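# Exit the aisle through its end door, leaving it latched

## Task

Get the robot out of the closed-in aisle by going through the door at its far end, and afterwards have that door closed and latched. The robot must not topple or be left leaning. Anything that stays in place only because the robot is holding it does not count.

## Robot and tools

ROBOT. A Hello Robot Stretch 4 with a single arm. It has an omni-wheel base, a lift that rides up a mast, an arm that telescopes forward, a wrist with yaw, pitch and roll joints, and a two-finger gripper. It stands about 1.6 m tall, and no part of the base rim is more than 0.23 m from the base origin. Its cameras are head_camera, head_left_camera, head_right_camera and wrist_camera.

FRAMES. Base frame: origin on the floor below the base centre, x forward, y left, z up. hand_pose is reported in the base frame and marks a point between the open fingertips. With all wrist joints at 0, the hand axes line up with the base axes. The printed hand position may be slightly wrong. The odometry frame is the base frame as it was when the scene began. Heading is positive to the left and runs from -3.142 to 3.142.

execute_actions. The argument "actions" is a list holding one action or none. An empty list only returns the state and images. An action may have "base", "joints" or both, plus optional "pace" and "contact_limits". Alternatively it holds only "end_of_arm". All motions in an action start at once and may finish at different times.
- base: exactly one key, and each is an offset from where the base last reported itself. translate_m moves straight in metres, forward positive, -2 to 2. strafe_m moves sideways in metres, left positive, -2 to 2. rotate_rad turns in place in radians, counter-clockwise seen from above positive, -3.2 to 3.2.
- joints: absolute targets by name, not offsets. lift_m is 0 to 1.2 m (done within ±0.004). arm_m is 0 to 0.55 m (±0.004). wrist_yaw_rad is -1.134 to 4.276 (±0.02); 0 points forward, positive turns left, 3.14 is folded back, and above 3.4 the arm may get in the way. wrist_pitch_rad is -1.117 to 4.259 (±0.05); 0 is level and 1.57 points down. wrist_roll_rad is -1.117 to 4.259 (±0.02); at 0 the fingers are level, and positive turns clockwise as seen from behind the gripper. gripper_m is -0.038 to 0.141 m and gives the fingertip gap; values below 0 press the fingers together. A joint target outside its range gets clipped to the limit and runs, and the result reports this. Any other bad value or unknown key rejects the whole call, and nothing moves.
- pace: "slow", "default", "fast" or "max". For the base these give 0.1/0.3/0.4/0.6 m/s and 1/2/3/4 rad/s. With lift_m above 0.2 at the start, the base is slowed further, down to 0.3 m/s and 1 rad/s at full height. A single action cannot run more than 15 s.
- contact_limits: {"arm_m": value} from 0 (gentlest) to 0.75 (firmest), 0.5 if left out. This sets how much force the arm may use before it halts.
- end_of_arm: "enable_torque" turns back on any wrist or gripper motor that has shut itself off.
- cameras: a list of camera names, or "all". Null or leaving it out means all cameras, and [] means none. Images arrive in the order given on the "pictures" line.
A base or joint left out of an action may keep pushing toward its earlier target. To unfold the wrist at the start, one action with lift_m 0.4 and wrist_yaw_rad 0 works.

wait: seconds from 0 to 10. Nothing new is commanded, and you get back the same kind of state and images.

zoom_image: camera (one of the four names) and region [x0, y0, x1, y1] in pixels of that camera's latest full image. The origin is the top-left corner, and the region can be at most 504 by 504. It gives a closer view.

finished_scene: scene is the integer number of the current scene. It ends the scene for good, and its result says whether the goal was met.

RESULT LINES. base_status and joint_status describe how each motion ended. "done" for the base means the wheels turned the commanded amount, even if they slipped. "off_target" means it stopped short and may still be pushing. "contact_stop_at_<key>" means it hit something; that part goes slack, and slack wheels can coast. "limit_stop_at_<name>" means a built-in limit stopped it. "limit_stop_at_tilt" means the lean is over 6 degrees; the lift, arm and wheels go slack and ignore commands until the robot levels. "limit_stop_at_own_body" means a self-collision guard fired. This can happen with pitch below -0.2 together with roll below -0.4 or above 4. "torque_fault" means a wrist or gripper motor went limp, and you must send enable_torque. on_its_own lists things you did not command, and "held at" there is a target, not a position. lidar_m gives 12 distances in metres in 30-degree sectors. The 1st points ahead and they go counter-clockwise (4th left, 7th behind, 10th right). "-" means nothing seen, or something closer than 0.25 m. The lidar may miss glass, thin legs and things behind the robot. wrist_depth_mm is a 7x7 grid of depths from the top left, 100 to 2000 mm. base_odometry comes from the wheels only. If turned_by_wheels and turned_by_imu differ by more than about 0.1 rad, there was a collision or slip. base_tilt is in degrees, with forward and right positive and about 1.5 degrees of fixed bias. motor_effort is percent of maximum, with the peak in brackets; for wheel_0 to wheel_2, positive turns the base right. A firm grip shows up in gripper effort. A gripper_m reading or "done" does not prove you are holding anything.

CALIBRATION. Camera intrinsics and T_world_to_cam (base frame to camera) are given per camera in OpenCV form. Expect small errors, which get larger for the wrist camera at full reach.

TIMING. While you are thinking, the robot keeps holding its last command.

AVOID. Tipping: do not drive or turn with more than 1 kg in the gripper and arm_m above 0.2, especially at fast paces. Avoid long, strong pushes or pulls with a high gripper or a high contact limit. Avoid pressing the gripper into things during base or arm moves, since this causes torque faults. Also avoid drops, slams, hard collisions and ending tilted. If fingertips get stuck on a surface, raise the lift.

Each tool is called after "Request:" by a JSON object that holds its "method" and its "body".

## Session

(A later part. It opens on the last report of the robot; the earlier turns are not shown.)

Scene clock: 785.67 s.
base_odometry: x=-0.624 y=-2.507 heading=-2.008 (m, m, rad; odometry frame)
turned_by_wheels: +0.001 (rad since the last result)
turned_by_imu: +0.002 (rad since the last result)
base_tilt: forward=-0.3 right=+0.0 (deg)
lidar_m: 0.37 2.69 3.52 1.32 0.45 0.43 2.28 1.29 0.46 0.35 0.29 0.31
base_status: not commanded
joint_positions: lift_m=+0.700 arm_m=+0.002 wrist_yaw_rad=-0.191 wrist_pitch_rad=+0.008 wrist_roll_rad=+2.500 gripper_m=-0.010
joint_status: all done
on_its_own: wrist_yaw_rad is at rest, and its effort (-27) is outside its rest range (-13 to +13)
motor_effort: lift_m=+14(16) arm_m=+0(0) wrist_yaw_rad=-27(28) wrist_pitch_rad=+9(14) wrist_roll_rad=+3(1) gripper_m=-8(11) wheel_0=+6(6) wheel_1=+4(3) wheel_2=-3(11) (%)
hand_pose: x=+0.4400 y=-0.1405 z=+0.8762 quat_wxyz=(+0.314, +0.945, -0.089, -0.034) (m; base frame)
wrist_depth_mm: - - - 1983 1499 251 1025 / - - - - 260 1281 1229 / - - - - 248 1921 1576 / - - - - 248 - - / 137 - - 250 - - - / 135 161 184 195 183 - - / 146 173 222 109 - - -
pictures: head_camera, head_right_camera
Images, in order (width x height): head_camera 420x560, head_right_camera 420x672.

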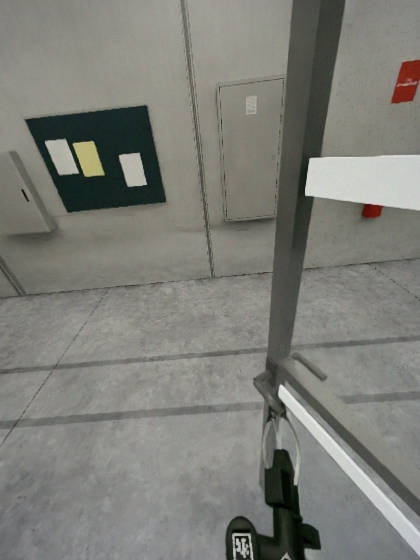

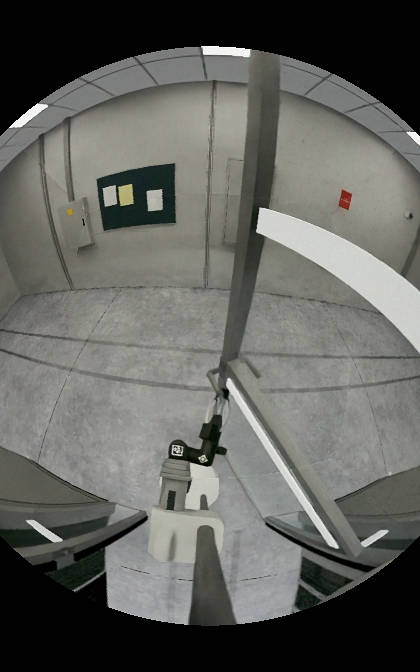

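Request:
{"method": "execute_actions", "body": {"actions": [{"base":{"strafe_m":-0.05},"joints":{"wrist_yaw_rad":0.05},"pace":"slow"}], "cameras": ["head_camera","head_right_camera"]}}

Scene clock: 802.23 s.
torque_fault: wrist_yaw_rad switched itself off since the last result.
base_odometry: x=-0.669 y=-2.485 heading=-2.008 (m, m, rad; odometry frame)
turned_by_wheels: +0.000 (rad since the last result)
turned_by_imu: +0.001 (rad since the last result)
base_tilt: forward=-0.3 right=+0.2 (deg)
lidar_m: 0.38 2.68 3.49 1.31 0.46 0.48 2.51 1.24 0.40 0.30 0.27 0.30
base_status: done
joint_positions: lift_m=+0.700 arm_m=+0.002 wrist_yaw_rad=-0.068 wrist_pitch_rad=+0.010 wrist_roll_rad=+2.500 gripper_m=-0.010
joint_status: wrist_yaw_rad torque_fault (moved +0.122 of +0.241)
on_its_own: wrist_yaw_rad is off since a torque_fault, until you send "end_of_arm": "enable_torque" (your +0.050 is given up)
motor_effort: lift_m=+16(16) arm_m=+0(0) wrist_yaw_rad=+0(98) wrist_pitch_rad=+3(10) wrist_roll_rad=+0(1) gripper_m=-8(10) wheel_0=+8(14) wheel_1=+0(8) wheel_2=-4(17) (%)
hand_pose: x=+0.4551 y=-0.1069 z=+0.8754 quat_wxyz=(+0.315, +0.948, -0.031, -0.016) (m; base frame)
wrist_depth_mm: - - - 1921 1537 257 1008 / - - - - 254 1366 1255 / - - - - 249 1983 1537 / - - - - 268 - - / - - - 246 - - - / 118 148 182 194 183 - - / 128 155 223 109 - - -
pictures: head_camera, head_right_camera
Images, in order (width x height): head_camera 420x560, head_right_camera 420x672.

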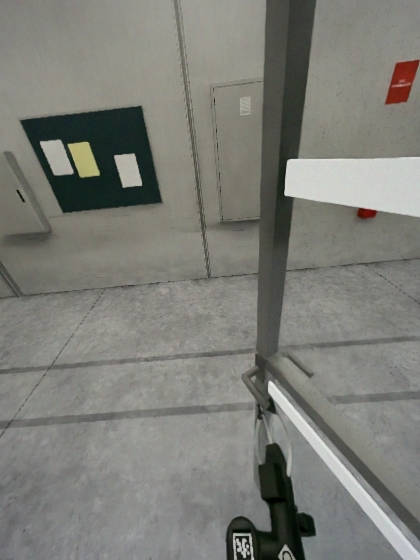

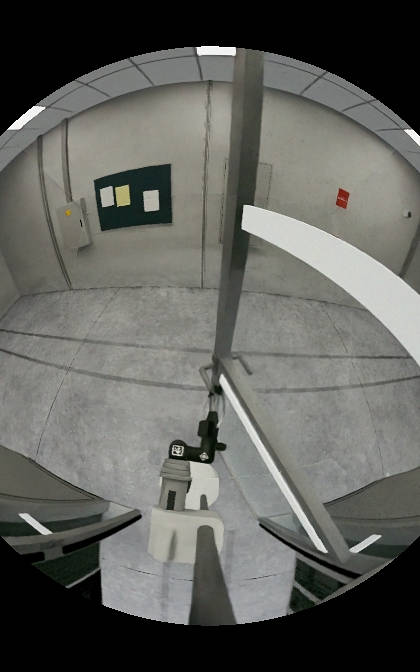

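Request:
{"method": "execute_actions", "body": {"actions": [{"end_of_arm":"enable_torque"}], "cameras": []}}

Request:
{"method": "execute_actions", "body": {"actions": [{"joints":{"wrist_pitch_rad":0.8},"pace":"slow"}], "cameras": ["head_camera","head_right_camera"]}}

Scene clock: 813.67 s.
base_odometry: x=-0.669 y=-2.485 heading=-2.008 (m, m, rad; odometry frame)
turned_by_wheels: +0.000 (rad since the last result)
turned_by_imu: +0.001 (rad since the last result)
base_tilt: forward=-0.3 right=+0.1 (deg)
lidar_m: 0.38 2.70 3.51 1.28 0.46 0.49 2.53 1.24 0.40 0.28 0.28 0.31
base_status: not commanded
joint_positions: lift_m=+0.700 arm_m=+0.002 wrist_yaw_rad=-0.068 wrist_pitch_rad=+0.010 wrist_roll_rad=+2.500 gripper_m=-0.010
joint_status: not commanded
end_of_arm: enable_torque: each motor that was off is on again
on_its_own: wrist_yaw_rad is held at -0.068, not at your +0.050, since a torque_fault
motor_effort: lift_m=+16(16) arm_m=+1(0) wrist_yaw_rad=+0(0) wrist_pitch_rad=+4(3) wrist_roll_rad=+0(1) gripper_m=-8(10) wheel_0=+7(7) wheel_1=+0(0) wheel_2=-4(4) (%)
hand_pose: x=+0.4551 y=-0.1069 z=+0.8754 quat_wxyz=(+0.315, +0.948, -0.031, -0.016) (m; base frame)
wrist_depth_mm: - - - 1921 1499 259 1042 / - - - - 255 1397 1229 / - - - - 250 1921 1576 / - - - - 268 - - / - - - 247 - - - / 118 148 181 195 183 - - / 128 154 223 109 - - -
pictures: none
No camera images: the call's "cameras" was empty. Leave "cameras" out to get every camera's image.

Scene clock: 814.87 s.
base_odometry: x=-0.669 y=-2.486 heading=-2.008 (m, m, rad; odometry frame)
turned_by_wheels: +0.000 (rad since the last result)
turned_by_imu: +0.001 (rad since the last result)
base_tilt: forward=-0.5 right=+0.0 (deg)
lidar_m: 0.32 2.69 3.50 1.29 0.45 0.48 2.52 1.19 0.37 0.26 0.25 0.25
base_status: not commanded
joint_positions: lift_m=+0.700 arm_m=+0.002 wrist_yaw_rad=-0.059 wrist_pitch_rad=+0.804 wrist_roll_rad=+2.500 gripper_m=-0.010
joint_status: all done
on_its_own: wrist_yaw_rad is held at -0.068, not at your +0.050, since a torque_fault; wrist_yaw_rad is at rest, and its effort (-26) is outside its rest range (-13 to +13)
motor_effort: lift_m=+18(18) arm_m=+0(0) wrist_yaw_rad=-26(26) wrist_pitch_rad=-13(38) wrist_roll_rad=+1(1) gripper_m=-10(11) wheel_0=+5(8) wheel_1=+1(1) wheel_2=+1(4) (%)
hand_pose: x=+0.3679 y=-0.0991 z=+0.6705 quat_wxyz=(+0.279, +0.877, +0.097, -0.380) (m; base frame)
wrist_depth_mm: 1078 976 878 798 715 683 640 / 1229 1078 991 866 798 741 683 / 1397 1229 1060 991 831 809 741 / 1661 1430 1229 1078 931 904 809 / - 1756 1499 1205 1078 991 904 / - - 1708 194 184 1118 991 / - - 1756 109 1397 1182 1118
pictures: head_camera, head_right_camera
Images, in order (width x height): head_camera 420x560, head_right_camera 420x672.

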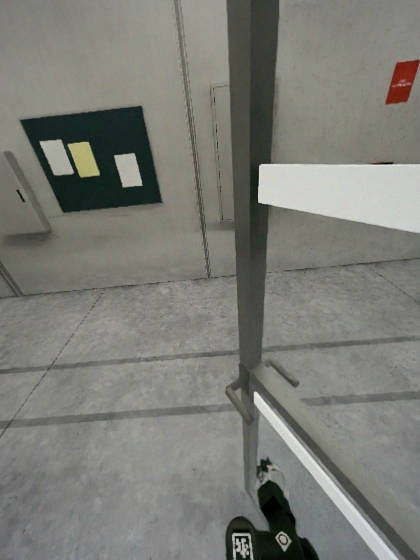

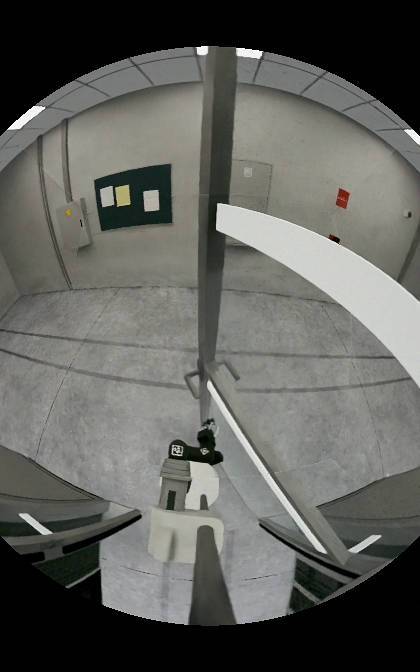

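Request:
{"method": "execute_actions", "body": {"actions": [{"joints":{"wrist_pitch_rad":1.5},"pace":"slow"}], "cameras": ["head_camera","head_right_camera"]}}

Scene clock: 824.03 s.
base_odometry: x=-0.669 y=-2.485 heading=-2.009 (m, m, rad; odometry frame)
turned_by_wheels: -0.001 (rad since the last result)
turned_by_imu: +0.001 (rad since the last result)
base_tilt: forward=-0.3 right=+0.0 (deg)
lidar_m: 0.25 2.68 3.54 1.32 0.46 0.47 2.55 1.23 0.35 0.25 0.25 0.25
base_status: not commanded
joint_positions: lift_m=+0.700 arm_m=+0.002 wrist_yaw_rad=-0.068 wrist_pitch_rad=+1.500 wrist_roll_rad=+2.500 gripper_m=-0.010
joint_status: all done
on_its_own: wrist_yaw_rad is held at -0.068, not at your +0.050, since a torque_fault
motor_effort: lift_m=+18(18) arm_m=+0(0) wrist_yaw_rad=-1(28) wrist_pitch_rad=+0(12) wrist_roll_rad=+1(1) gripper_m=-11(13) wheel_0=+5(11) wheel_1=-2(4) wheel_2=-6(8) (%)
hand_pose: x=+0.1877 y=-0.0886 z=+0.5905 quat_wxyz=(+0.209, +0.701, +0.191, -0.654) (m; base frame)
wrist_depth_mm: 809 809 798 798 585 788 798 / 798 809 798 691 591 585 788 / 809 831 809 597 585 597 788 / 842 820 809 609 597 591 788 / 831 831 831 820 609 820 820 / 854 842 842 195 185 809 809 / 854 842 842 109 831 809 820
pictures: head_camera, head_right_camera
Images, in order (width x height): head_camera 420x560, head_right_camera 420x672.

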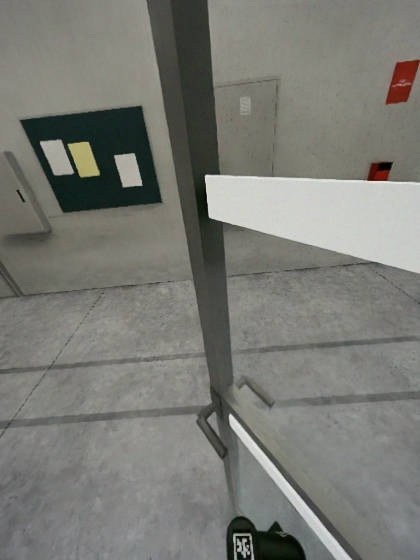

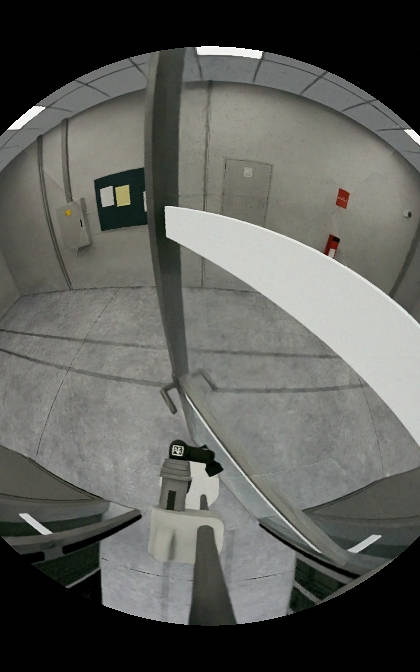

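Request:
{"method": "execute_actions", "body": {"actions": [{"base":{"strafe_m":0.3},"joints":{"lift_m":0.45},"pace":"slow"}], "cameras": ["head_camera","head_left_camera","head_right_camera"]}}

Scene clock: 837.10 s.
base_odometry: x=-0.398 y=-2.612 heading=-2.010 (m, m, rad; odometry frame)
turned_by_wheels: -0.002 (rad since the last result)
turned_by_imu: -0.126 (rad since the last result)
base_tilt: forward=-0.5 right=-0.1 (deg)
lidar_m: 0.25 2.61 3.15 4.78 0.57 0.37 0.34 1.83 0.81 0.30 0.25 0.25
base_status: done
joint_positions: lift_m=+0.450 arm_m=+0.002 wrist_yaw_rad=-0.086 wrist_pitch_rad=+1.514 wrist_roll_rad=+2.504 gripper_m=-0.010
joint_status: all done
on_its_own: wrist_yaw_rad is held at -0.068, not at your +0.050, since a torque_fault; wrist_yaw_rad is at rest, and its effort (+51) is outside its rest range (-13 to +13); wrist_pitch_rad is at rest, and its effort (-42) is outside its rest range (-23 to +23)
motor_effort: lift_m=+16(16) arm_m=+1(1) wrist_yaw_rad=+51(72) wrist_pitch_rad=-42(62) wrist_roll_rad=-12(15) gripper_m=-10(13) wheel_0=-12(19) wheel_1=+6(12) wheel_2=-17(26) (%)
hand_pose: x=+0.1819 y=-0.0885 z=+0.3404 quat_wxyz=(+0.200, +0.699, +0.186, -0.661) (m; base frame)
wrist_depth_mm: 564 539 559 554 342 342 342 / 569 564 564 351 343 343 340 / 569 569 496 349 345 345 342 / 569 574 569 347 351 347 345 / 574 574 569 351 351 349 345 / 580 569 569 195 185 355 564 / 591 580 574 109 569 569 564
pictures: head_camera, head_left_camera, head_right_camera
Images, in order (width x height): head_camera 420x560, head_left_camera 420x672, head_right_camera 420x672.

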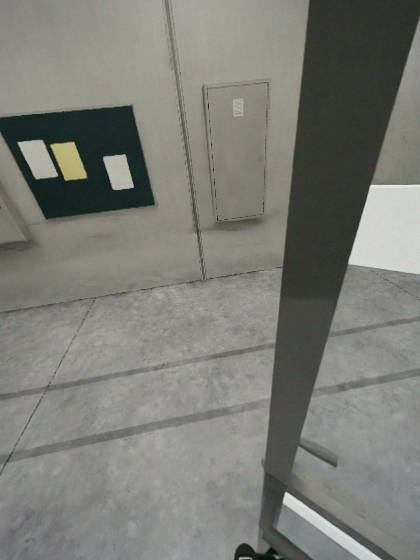

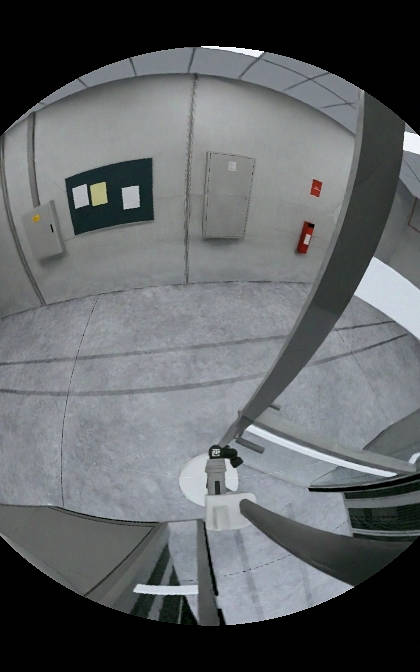

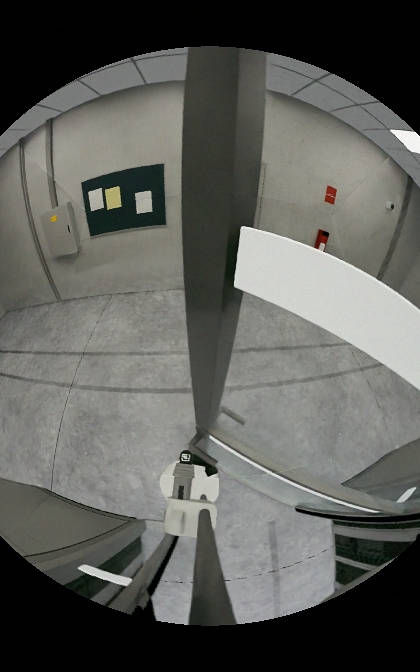

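Request:
{"method": "execute_actions", "body": {"actions": [{"base":{"rotate_rad":0.8},"pace":"slow"}], "cameras": ["head_camera","head_left_camera","head_right_camera"]}}

Scene clock: 851.10 s.
base_odometry: x=-0.385 y=-2.598 heading=-1.217 (m, m, rad; odometry frame)
turned_by_wheels: +0.794 (rad since the last result)
turned_by_imu: +0.502 (rad since the last result)
base_tilt: forward=-0.3 right=+0.1 (deg)
lidar_m: 2.57 3.07 4.87 0.66 0.38 0.41 1.78 0.66 0.27 0.25 0.25 0.25
base_status: rotate_rad contact_stop (by the wheels' count: +0.794 of +0.800)
joint_positions: lift_m=+0.450 arm_m=+0.002 wrist_yaw_rad=-0.069 wrist_pitch_rad=+1.500 wrist_roll_rad=+2.500 gripper_m=-0.010
joint_status: not commanded
on_its_own: wrist_yaw_rad is held at -0.068, not at your +0.050, since a torque_fault; the wheels are slack since a contact_stop
motor_effort: lift_m=+18(18) arm_m=+0(0) wrist_yaw_rad=+1(100) wrist_pitch_rad=-1(100) wrist_roll_rad=+0(42) gripper_m=-10(14) wheel_0=+0(30) wheel_1=+0(7) wheel_2=+0(35) (%)
hand_pose: x=+0.1876 y=-0.0886 z=+0.3405 quat_wxyz=(+0.208, +0.701, +0.191, -0.654) (m; base frame)
wrist_depth_mm: 564 554 554 351 340 336 334 / 564 559 554 343 340 340 338 / 569 569 564 347 343 342 343 / 580 580 569 347 349 347 345 / 574 171 246 355 351 349 347 / 109 120 184 193 184 357 564 / - 118 585 109 580 569 569
pictures: head_camera, head_left_camera, head_right_camera
Images, in order (width x height): head_camera 420x560, head_left_camera 420x672, head_right_camera 420x672.

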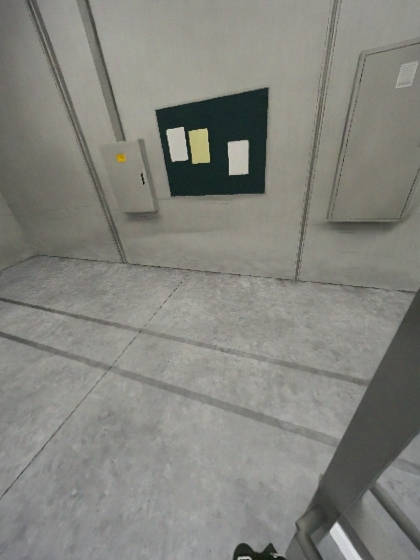

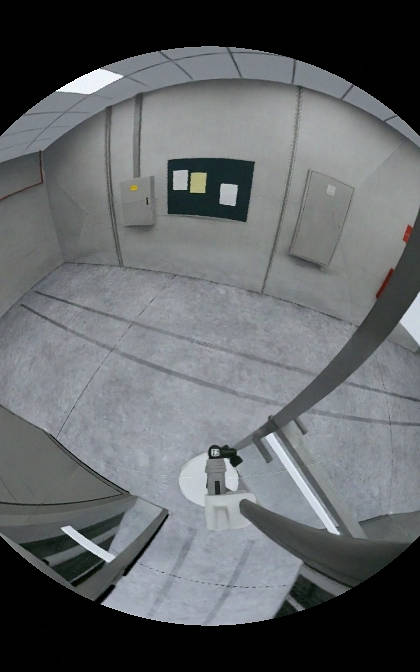

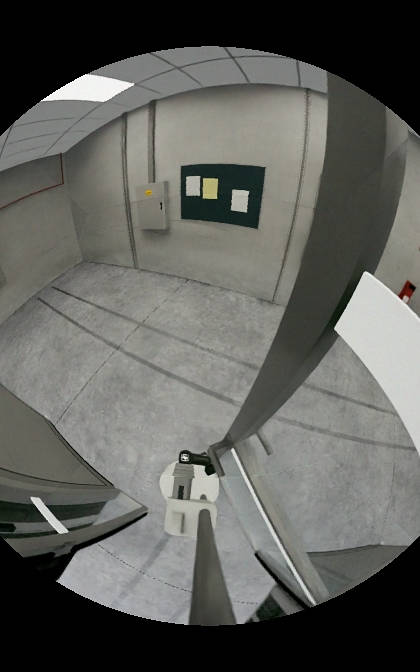

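Request:
{"method": "execute_actions", "body": {"actions": [{"joints":{"wrist_yaw_rad":2.6},"pace":"slow"}], "cameras": ["head_camera","head_left_camera","head_right_camera"]}}

Scene clock: 863.50 s.
base_odometry: x=-0.375 y=-2.576 heading=-1.198 (m, m, rad; odometry frame)
turned_by_wheels: +0.019 (rad since the last result)
turned_by_imu: +0.020 (rad since the last result)
base_tilt: forward=-0.3 right=+0.0 (deg)
lidar_m: 2.62 3.13 4.82 0.55 0.39 0.40 1.76 0.66 0.27 0.25 0.25 0.25
base_status: not commanded
joint_positions: lift_m=+0.450 arm_m=+0.002 wrist_yaw_rad=+2.599 wrist_pitch_rad=+1.500 wrist_roll_rad=+2.500 gripper_m=-0.010
joint_status: all done
on_its_own: the wheels are slack since a contact_stop
motor_effort: lift_m=+18(18) arm_m=+0(0) wrist_yaw_rad=+3(77) wrist_pitch_rad=-1(27) wrist_roll_rad=+1(29) gripper_m=-10(10) wheel_0=+0(0) wheel_1=+0(0) wheel_2=+0(0) (%)
hand_pose: x=+0.2009 y=+0.0854 z=+0.3405 quat_wxyz=(+0.685, -0.021, +0.727, +0.049) (m; base frame)
wrist_depth_mm: 559 559 554 544 549 539 544 / 559 564 559 554 554 549 544 / 569 564 559 559 559 554 549 / 574 574 569 559 559 559 559 / 580 574 574 452 359 442 355 / 585 585 580 193 183 349 455 / 597 585 362 109 353 353 375
pictures: head_camera, head_left_camera, head_right_camera
Images, in order (width x height): head_camera 420x560, head_left_camera 420x672, head_right_camera 420x672.

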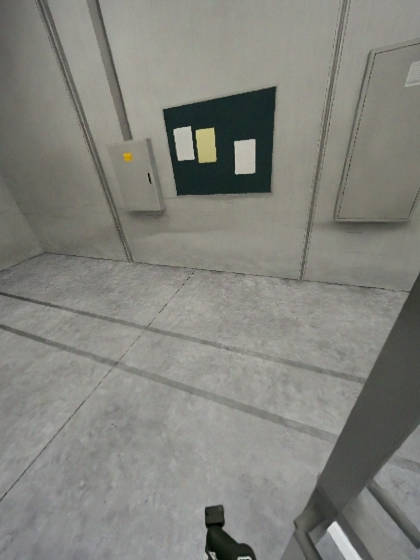

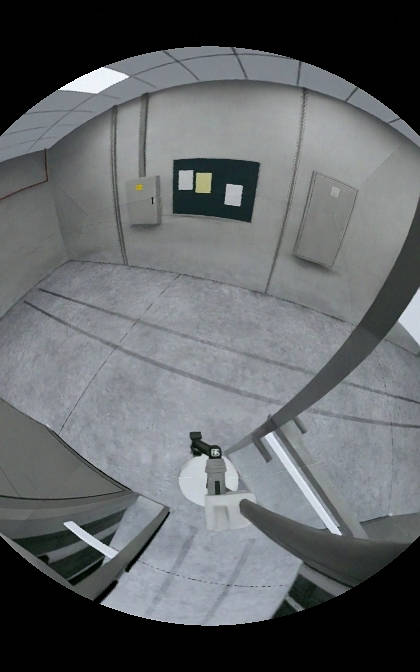

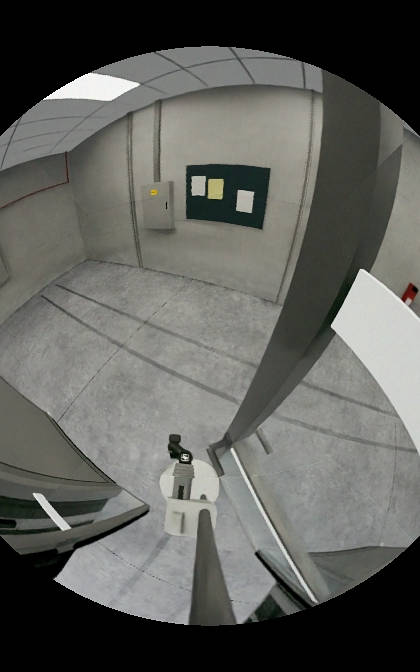

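Request:
{"method": "execute_actions", "body": {"actions": [{"base":{"translate_m":0.3},"pace":"slow"}], "cameras": ["head_left_camera","head_right_camera"]}}

Scene clock: 874.17 s.
base_odometry: x=-0.266 y=-2.855 heading=-1.198 (m, m, rad; odometry frame)
turned_by_wheels: +0.000 (rad since the last result)
turned_by_imu: +0.001 (rad since the last result)
base_tilt: forward=-0.3 right=+0.0 (deg)
lidar_m: 2.30 2.76 4.76 1.09 0.66 0.62 1.96 0.41 0.25 0.26 2.41 2.24
base_status: done
joint_positions: lift_m=+0.450 arm_m=+0.002 wrist_yaw_rad=+2.599 wrist_pitch_rad=+1.500 wrist_roll_rad=+2.500 gripper_m=-0.010
joint_status: not commanded
motor_effort: lift_m=+18(18) arm_m=+0(0) wrist_yaw_rad=+1(1) wrist_pitch_rad=-1(1) wrist_roll_rad=-2(2) gripper_m=-10(11) wheel_0=+8(13) wheel_1=-3(2) wheel_2=-5(12) (%)
hand_pose: x=+0.2009 y=+0.0854 z=+0.3405 quat_wxyz=(+0.685, -0.021, +0.727, +0.049) (m; base frame)
wrist_depth_mm: 564 554 554 549 544 544 544 / 564 564 559 559 554 549 549 / 564 564 564 559 554 549 549 / 569 569 564 564 564 554 559 / 585 574 574 433 357 564 564 / 580 580 580 193 184 353 569 / 591 585 359 109 357 353 469
pictures: head_left_camera, head_right_camera
Images, in order (width x height): head_left_camera 420x672, head_right_camera 420x672.

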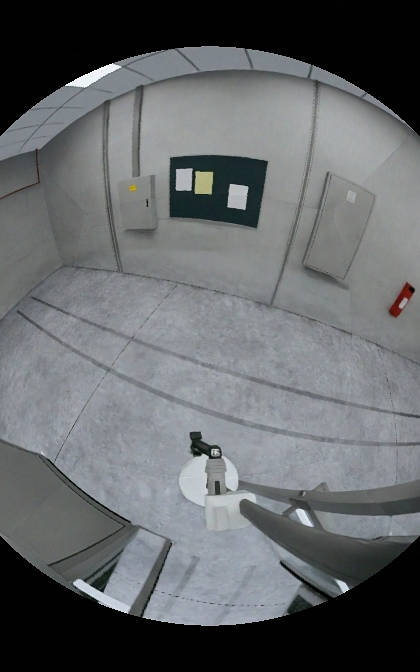

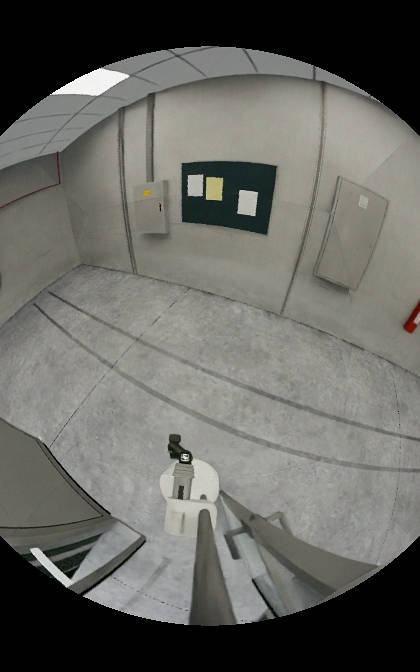

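Request:
{"method": "execute_actions", "body": {"actions": [{"base":{"strafe_m":0.25},"pace":"slow"}], "cameras": ["head_left_camera","head_right_camera"]}}

Scene clock: 886.57 s.
base_odometry: x=-0.033 y=-2.764 heading=-1.198 (m, m, rad; odometry frame)
turned_by_wheels: +0.000 (rad since the last result)
turned_by_imu: +0.002 (rad since the last result)
base_tilt: forward=-0.3 right=+0.2 (deg)
lidar_m: 2.40 2.85 4.51 0.91 0.56 0.52 0.37 0.42 1.44 4.11 2.52 2.34
base_status: done
joint_positions: lift_m=+0.450 arm_m=+0.002 wrist_yaw_rad=+2.600 wrist_pitch_rad=+1.500 wrist_roll_rad=+2.500 gripper_m=-0.010
joint_status: not commanded
motor_effort: lift_m=+17(18) arm_m=+0(0) wrist_yaw_rad=+1(2) wrist_pitch_rad=-2(1) wrist_roll_rad=-1(1) gripper_m=-11(11) wheel_0=-3(7) wheel_1=+2(1) wheel_2=-1(3) (%)
hand_pose: x=+0.2009 y=+0.0854 z=+0.3405 quat_wxyz=(+0.685, -0.021, +0.727, +0.049) (m; base frame)
wrist_depth_mm: 559 559 554 549 544 539 539 / 569 554 559 554 549 544 544 / 574 564 569 554 559 554 554 / 580 569 569 559 559 564 554 / 580 569 569 433 359 559 564 / 591 585 569 193 185 351 569 / 580 585 362 109 357 353 466
pictures: head_left_camera, head_right_camera
Images, in order (width x height): head_left_camera 420x672, head_right_camera 420x672.

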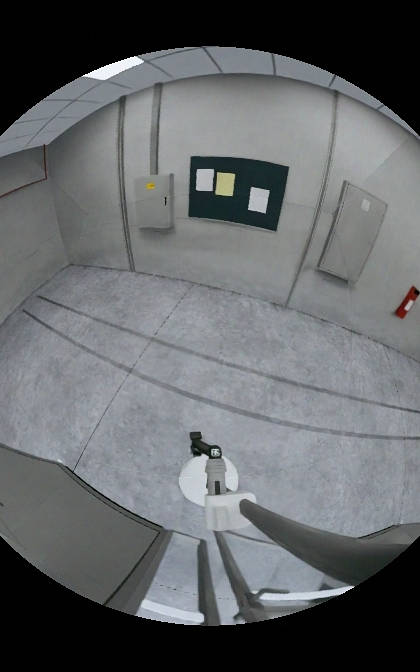

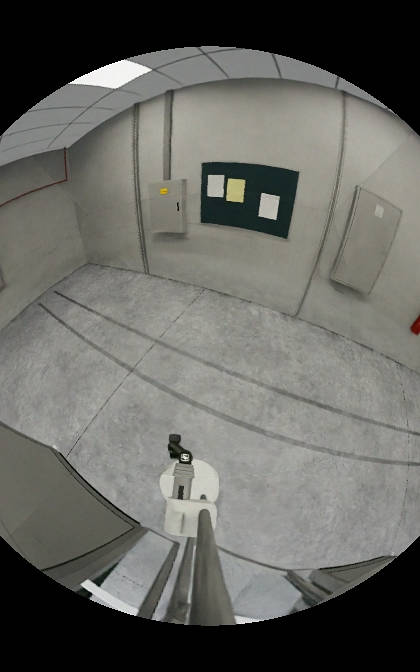

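Door released. Move forward and turn to inspect.

Request:
{"method": "execute_actions", "body": {"actions": [{"base":{"translate_m":0.6}}], "cameras": []}}

Request:
{"method": "execute_actions", "body": {"actions": [{"base":{"rotate_rad":2.9},"pace":"fast"}]}}

Scene clock: 894.40 s.
base_odometry: x=+0.185 y=-3.322 heading=-1.198 (m, m, rad; odometry frame)
turned_by_wheels: +0.000 (rad since the last result)
turned_by_imu: +0.001 (rad since the last result)
base_tilt: forward=-0.2 right=+0.1 (deg)
lidar_m: 1.84 2.11 4.32 4.34 1.20 1.06 1.10 1.35 2.79 3.06 1.93 1.78
base_status: done
joint_positions: lift_m=+0.450 arm_m=+0.002 wrist_yaw_rad=+2.600 wrist_pitch_rad=+1.500 wrist_roll_rad=+2.500 gripper_m=-0.010
joint_status: not commanded
motor_effort: lift_m=+18(18) arm_m=+0(0) wrist_yaw_rad=+1(2) wrist_pitch_rad=-1(2) wrist_roll_rad=-2(1) gripper_m=-12(11) wheel_0=+1(8) wheel_1=+1(0) wheel_2=+0(13) (%)
hand_pose: x=+0.2009 y=+0.0854 z=+0.3405 quat_wxyz=(+0.685, -0.021, +0.727, +0.049) (m; base frame)
wrist_depth_mm: 559 559 554 554 549 544 539 / 564 564 559 554 549 549 544 / 564 564 554 559 564 554 549 / 574 569 564 564 564 554 544 / 580 574 569 430 359 559 564 / 585 580 574 193 185 353 564 / 591 591 362 109 357 353 469
pictures: none
No camera images: the call's "cameras" was empty. Leave "cameras" out to get every camera's image.

Scene clock: 896.67 s.
base_odometry: x=+0.185 y=-3.322 heading=+1.702 (m, m, rad; odometry frame)
turned_by_wheels: +2.900 (rad since the last result)
turned_by_imu: +2.945 (rad since the last result)
base_tilt: forward=-0.2 right=+0.2 (deg)
lidar_m: 1.07 1.15 1.89 4.52 2.13 1.86 1.83 2.04 3.20 4.33 1.36 1.08
base_status: done
joint_positions: lift_m=+0.450 arm_m=+0.002 wrist_yaw_rad=+2.600 wrist_pitch_rad=+1.500 wrist_roll_rad=+2.500 gripper_m=-0.010
joint_status: not commanded
motor_effort: lift_m=+18(18) arm_m=+0(0) wrist_yaw_rad=+1(1) wrist_pitch_rad=-2(2) wrist_roll_rad=-1(1) gripper_m=-10(12) wheel_0=+0(13) wheel_1=+0(8) wheel_2=+2(11) (%)
hand_pose: x=+0.2009 y=+0.0854 z=+0.3405 quat_wxyz=(+0.685, -0.021, +0.727, +0.049) (m; base frame)
wrist_depth_mm: 554 559 559 549 549 539 535 / 564 564 554 549 559 554 544 / 564 564 559 564 559 549 544 / 574 569 564 564 559 559 559 / 580 580 569 449 357 554 564 / 580 580 574 194 183 353 559 / 591 585 362 109 353 353 466
pictures: head_camera, head_left_camera, head_right_camera, wrist_camera
camera_calibration (this result's frames):
wrist_camera: T_world_to_cam=[[0.0347014, -0.999365, -0.00805831, 0.0788575], [-0.99742, -0.0351386, 0.0625962, 0.233905], [-0.0628396, 0.00586534, -0.998006, 0.581514], [0, 0, 0, 1]] pos_world=[0.267107, 0.0836157, 0.566349]
Images, in order (width x height): head_camera 420x560, head_left_camera 420x672, head_right_camera 420x672, wrist_camera 616x392.

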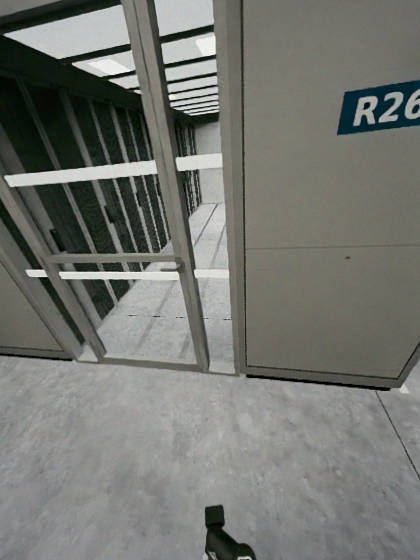

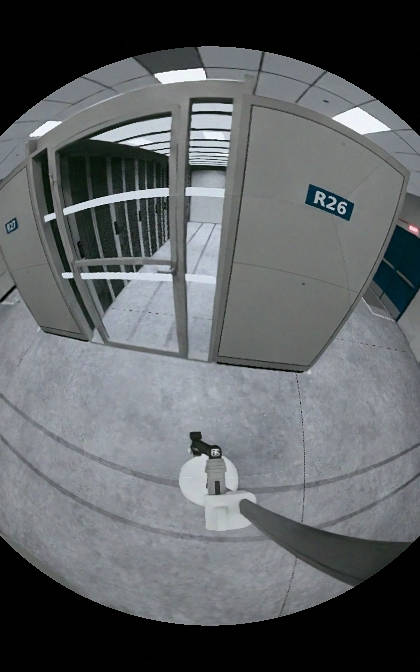

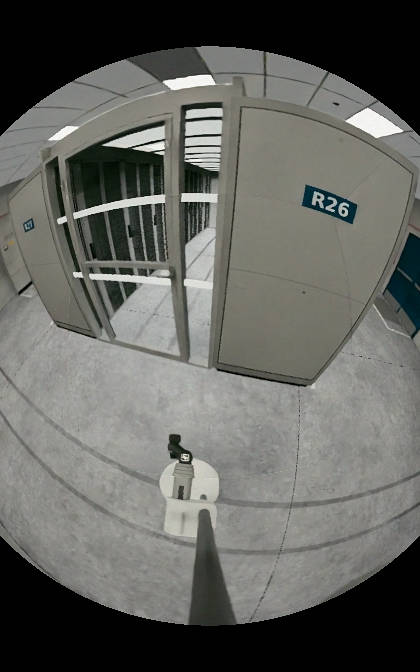

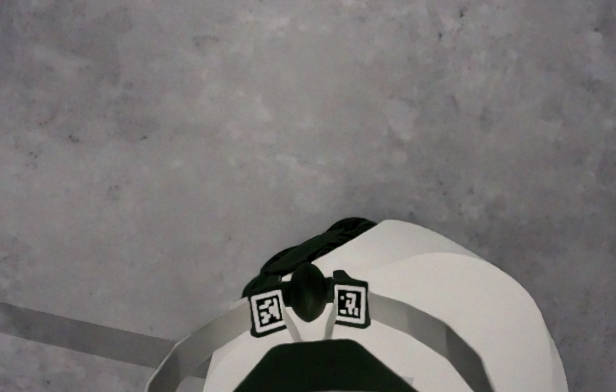

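Request:
{"method": "zoom_image", "body": {"camera": "head_camera", "region": [60, 200, 260, 400]}}

Region (60, 200, 260, 400) of head_camera's 420x560 image, scaled by 2.520, with more detail than that image has.

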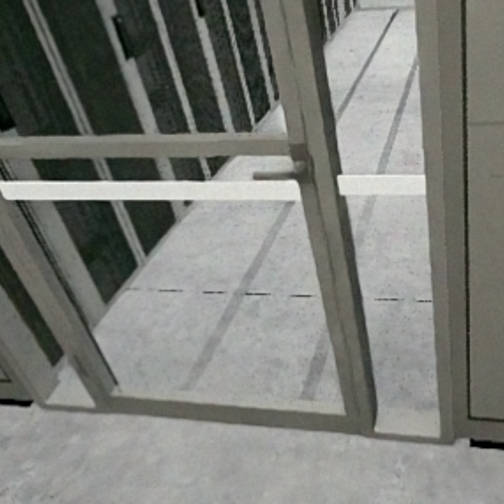

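Request:
{"method": "finished_scene", "body": {"scene": 1}}

The scene is finished: the task was done.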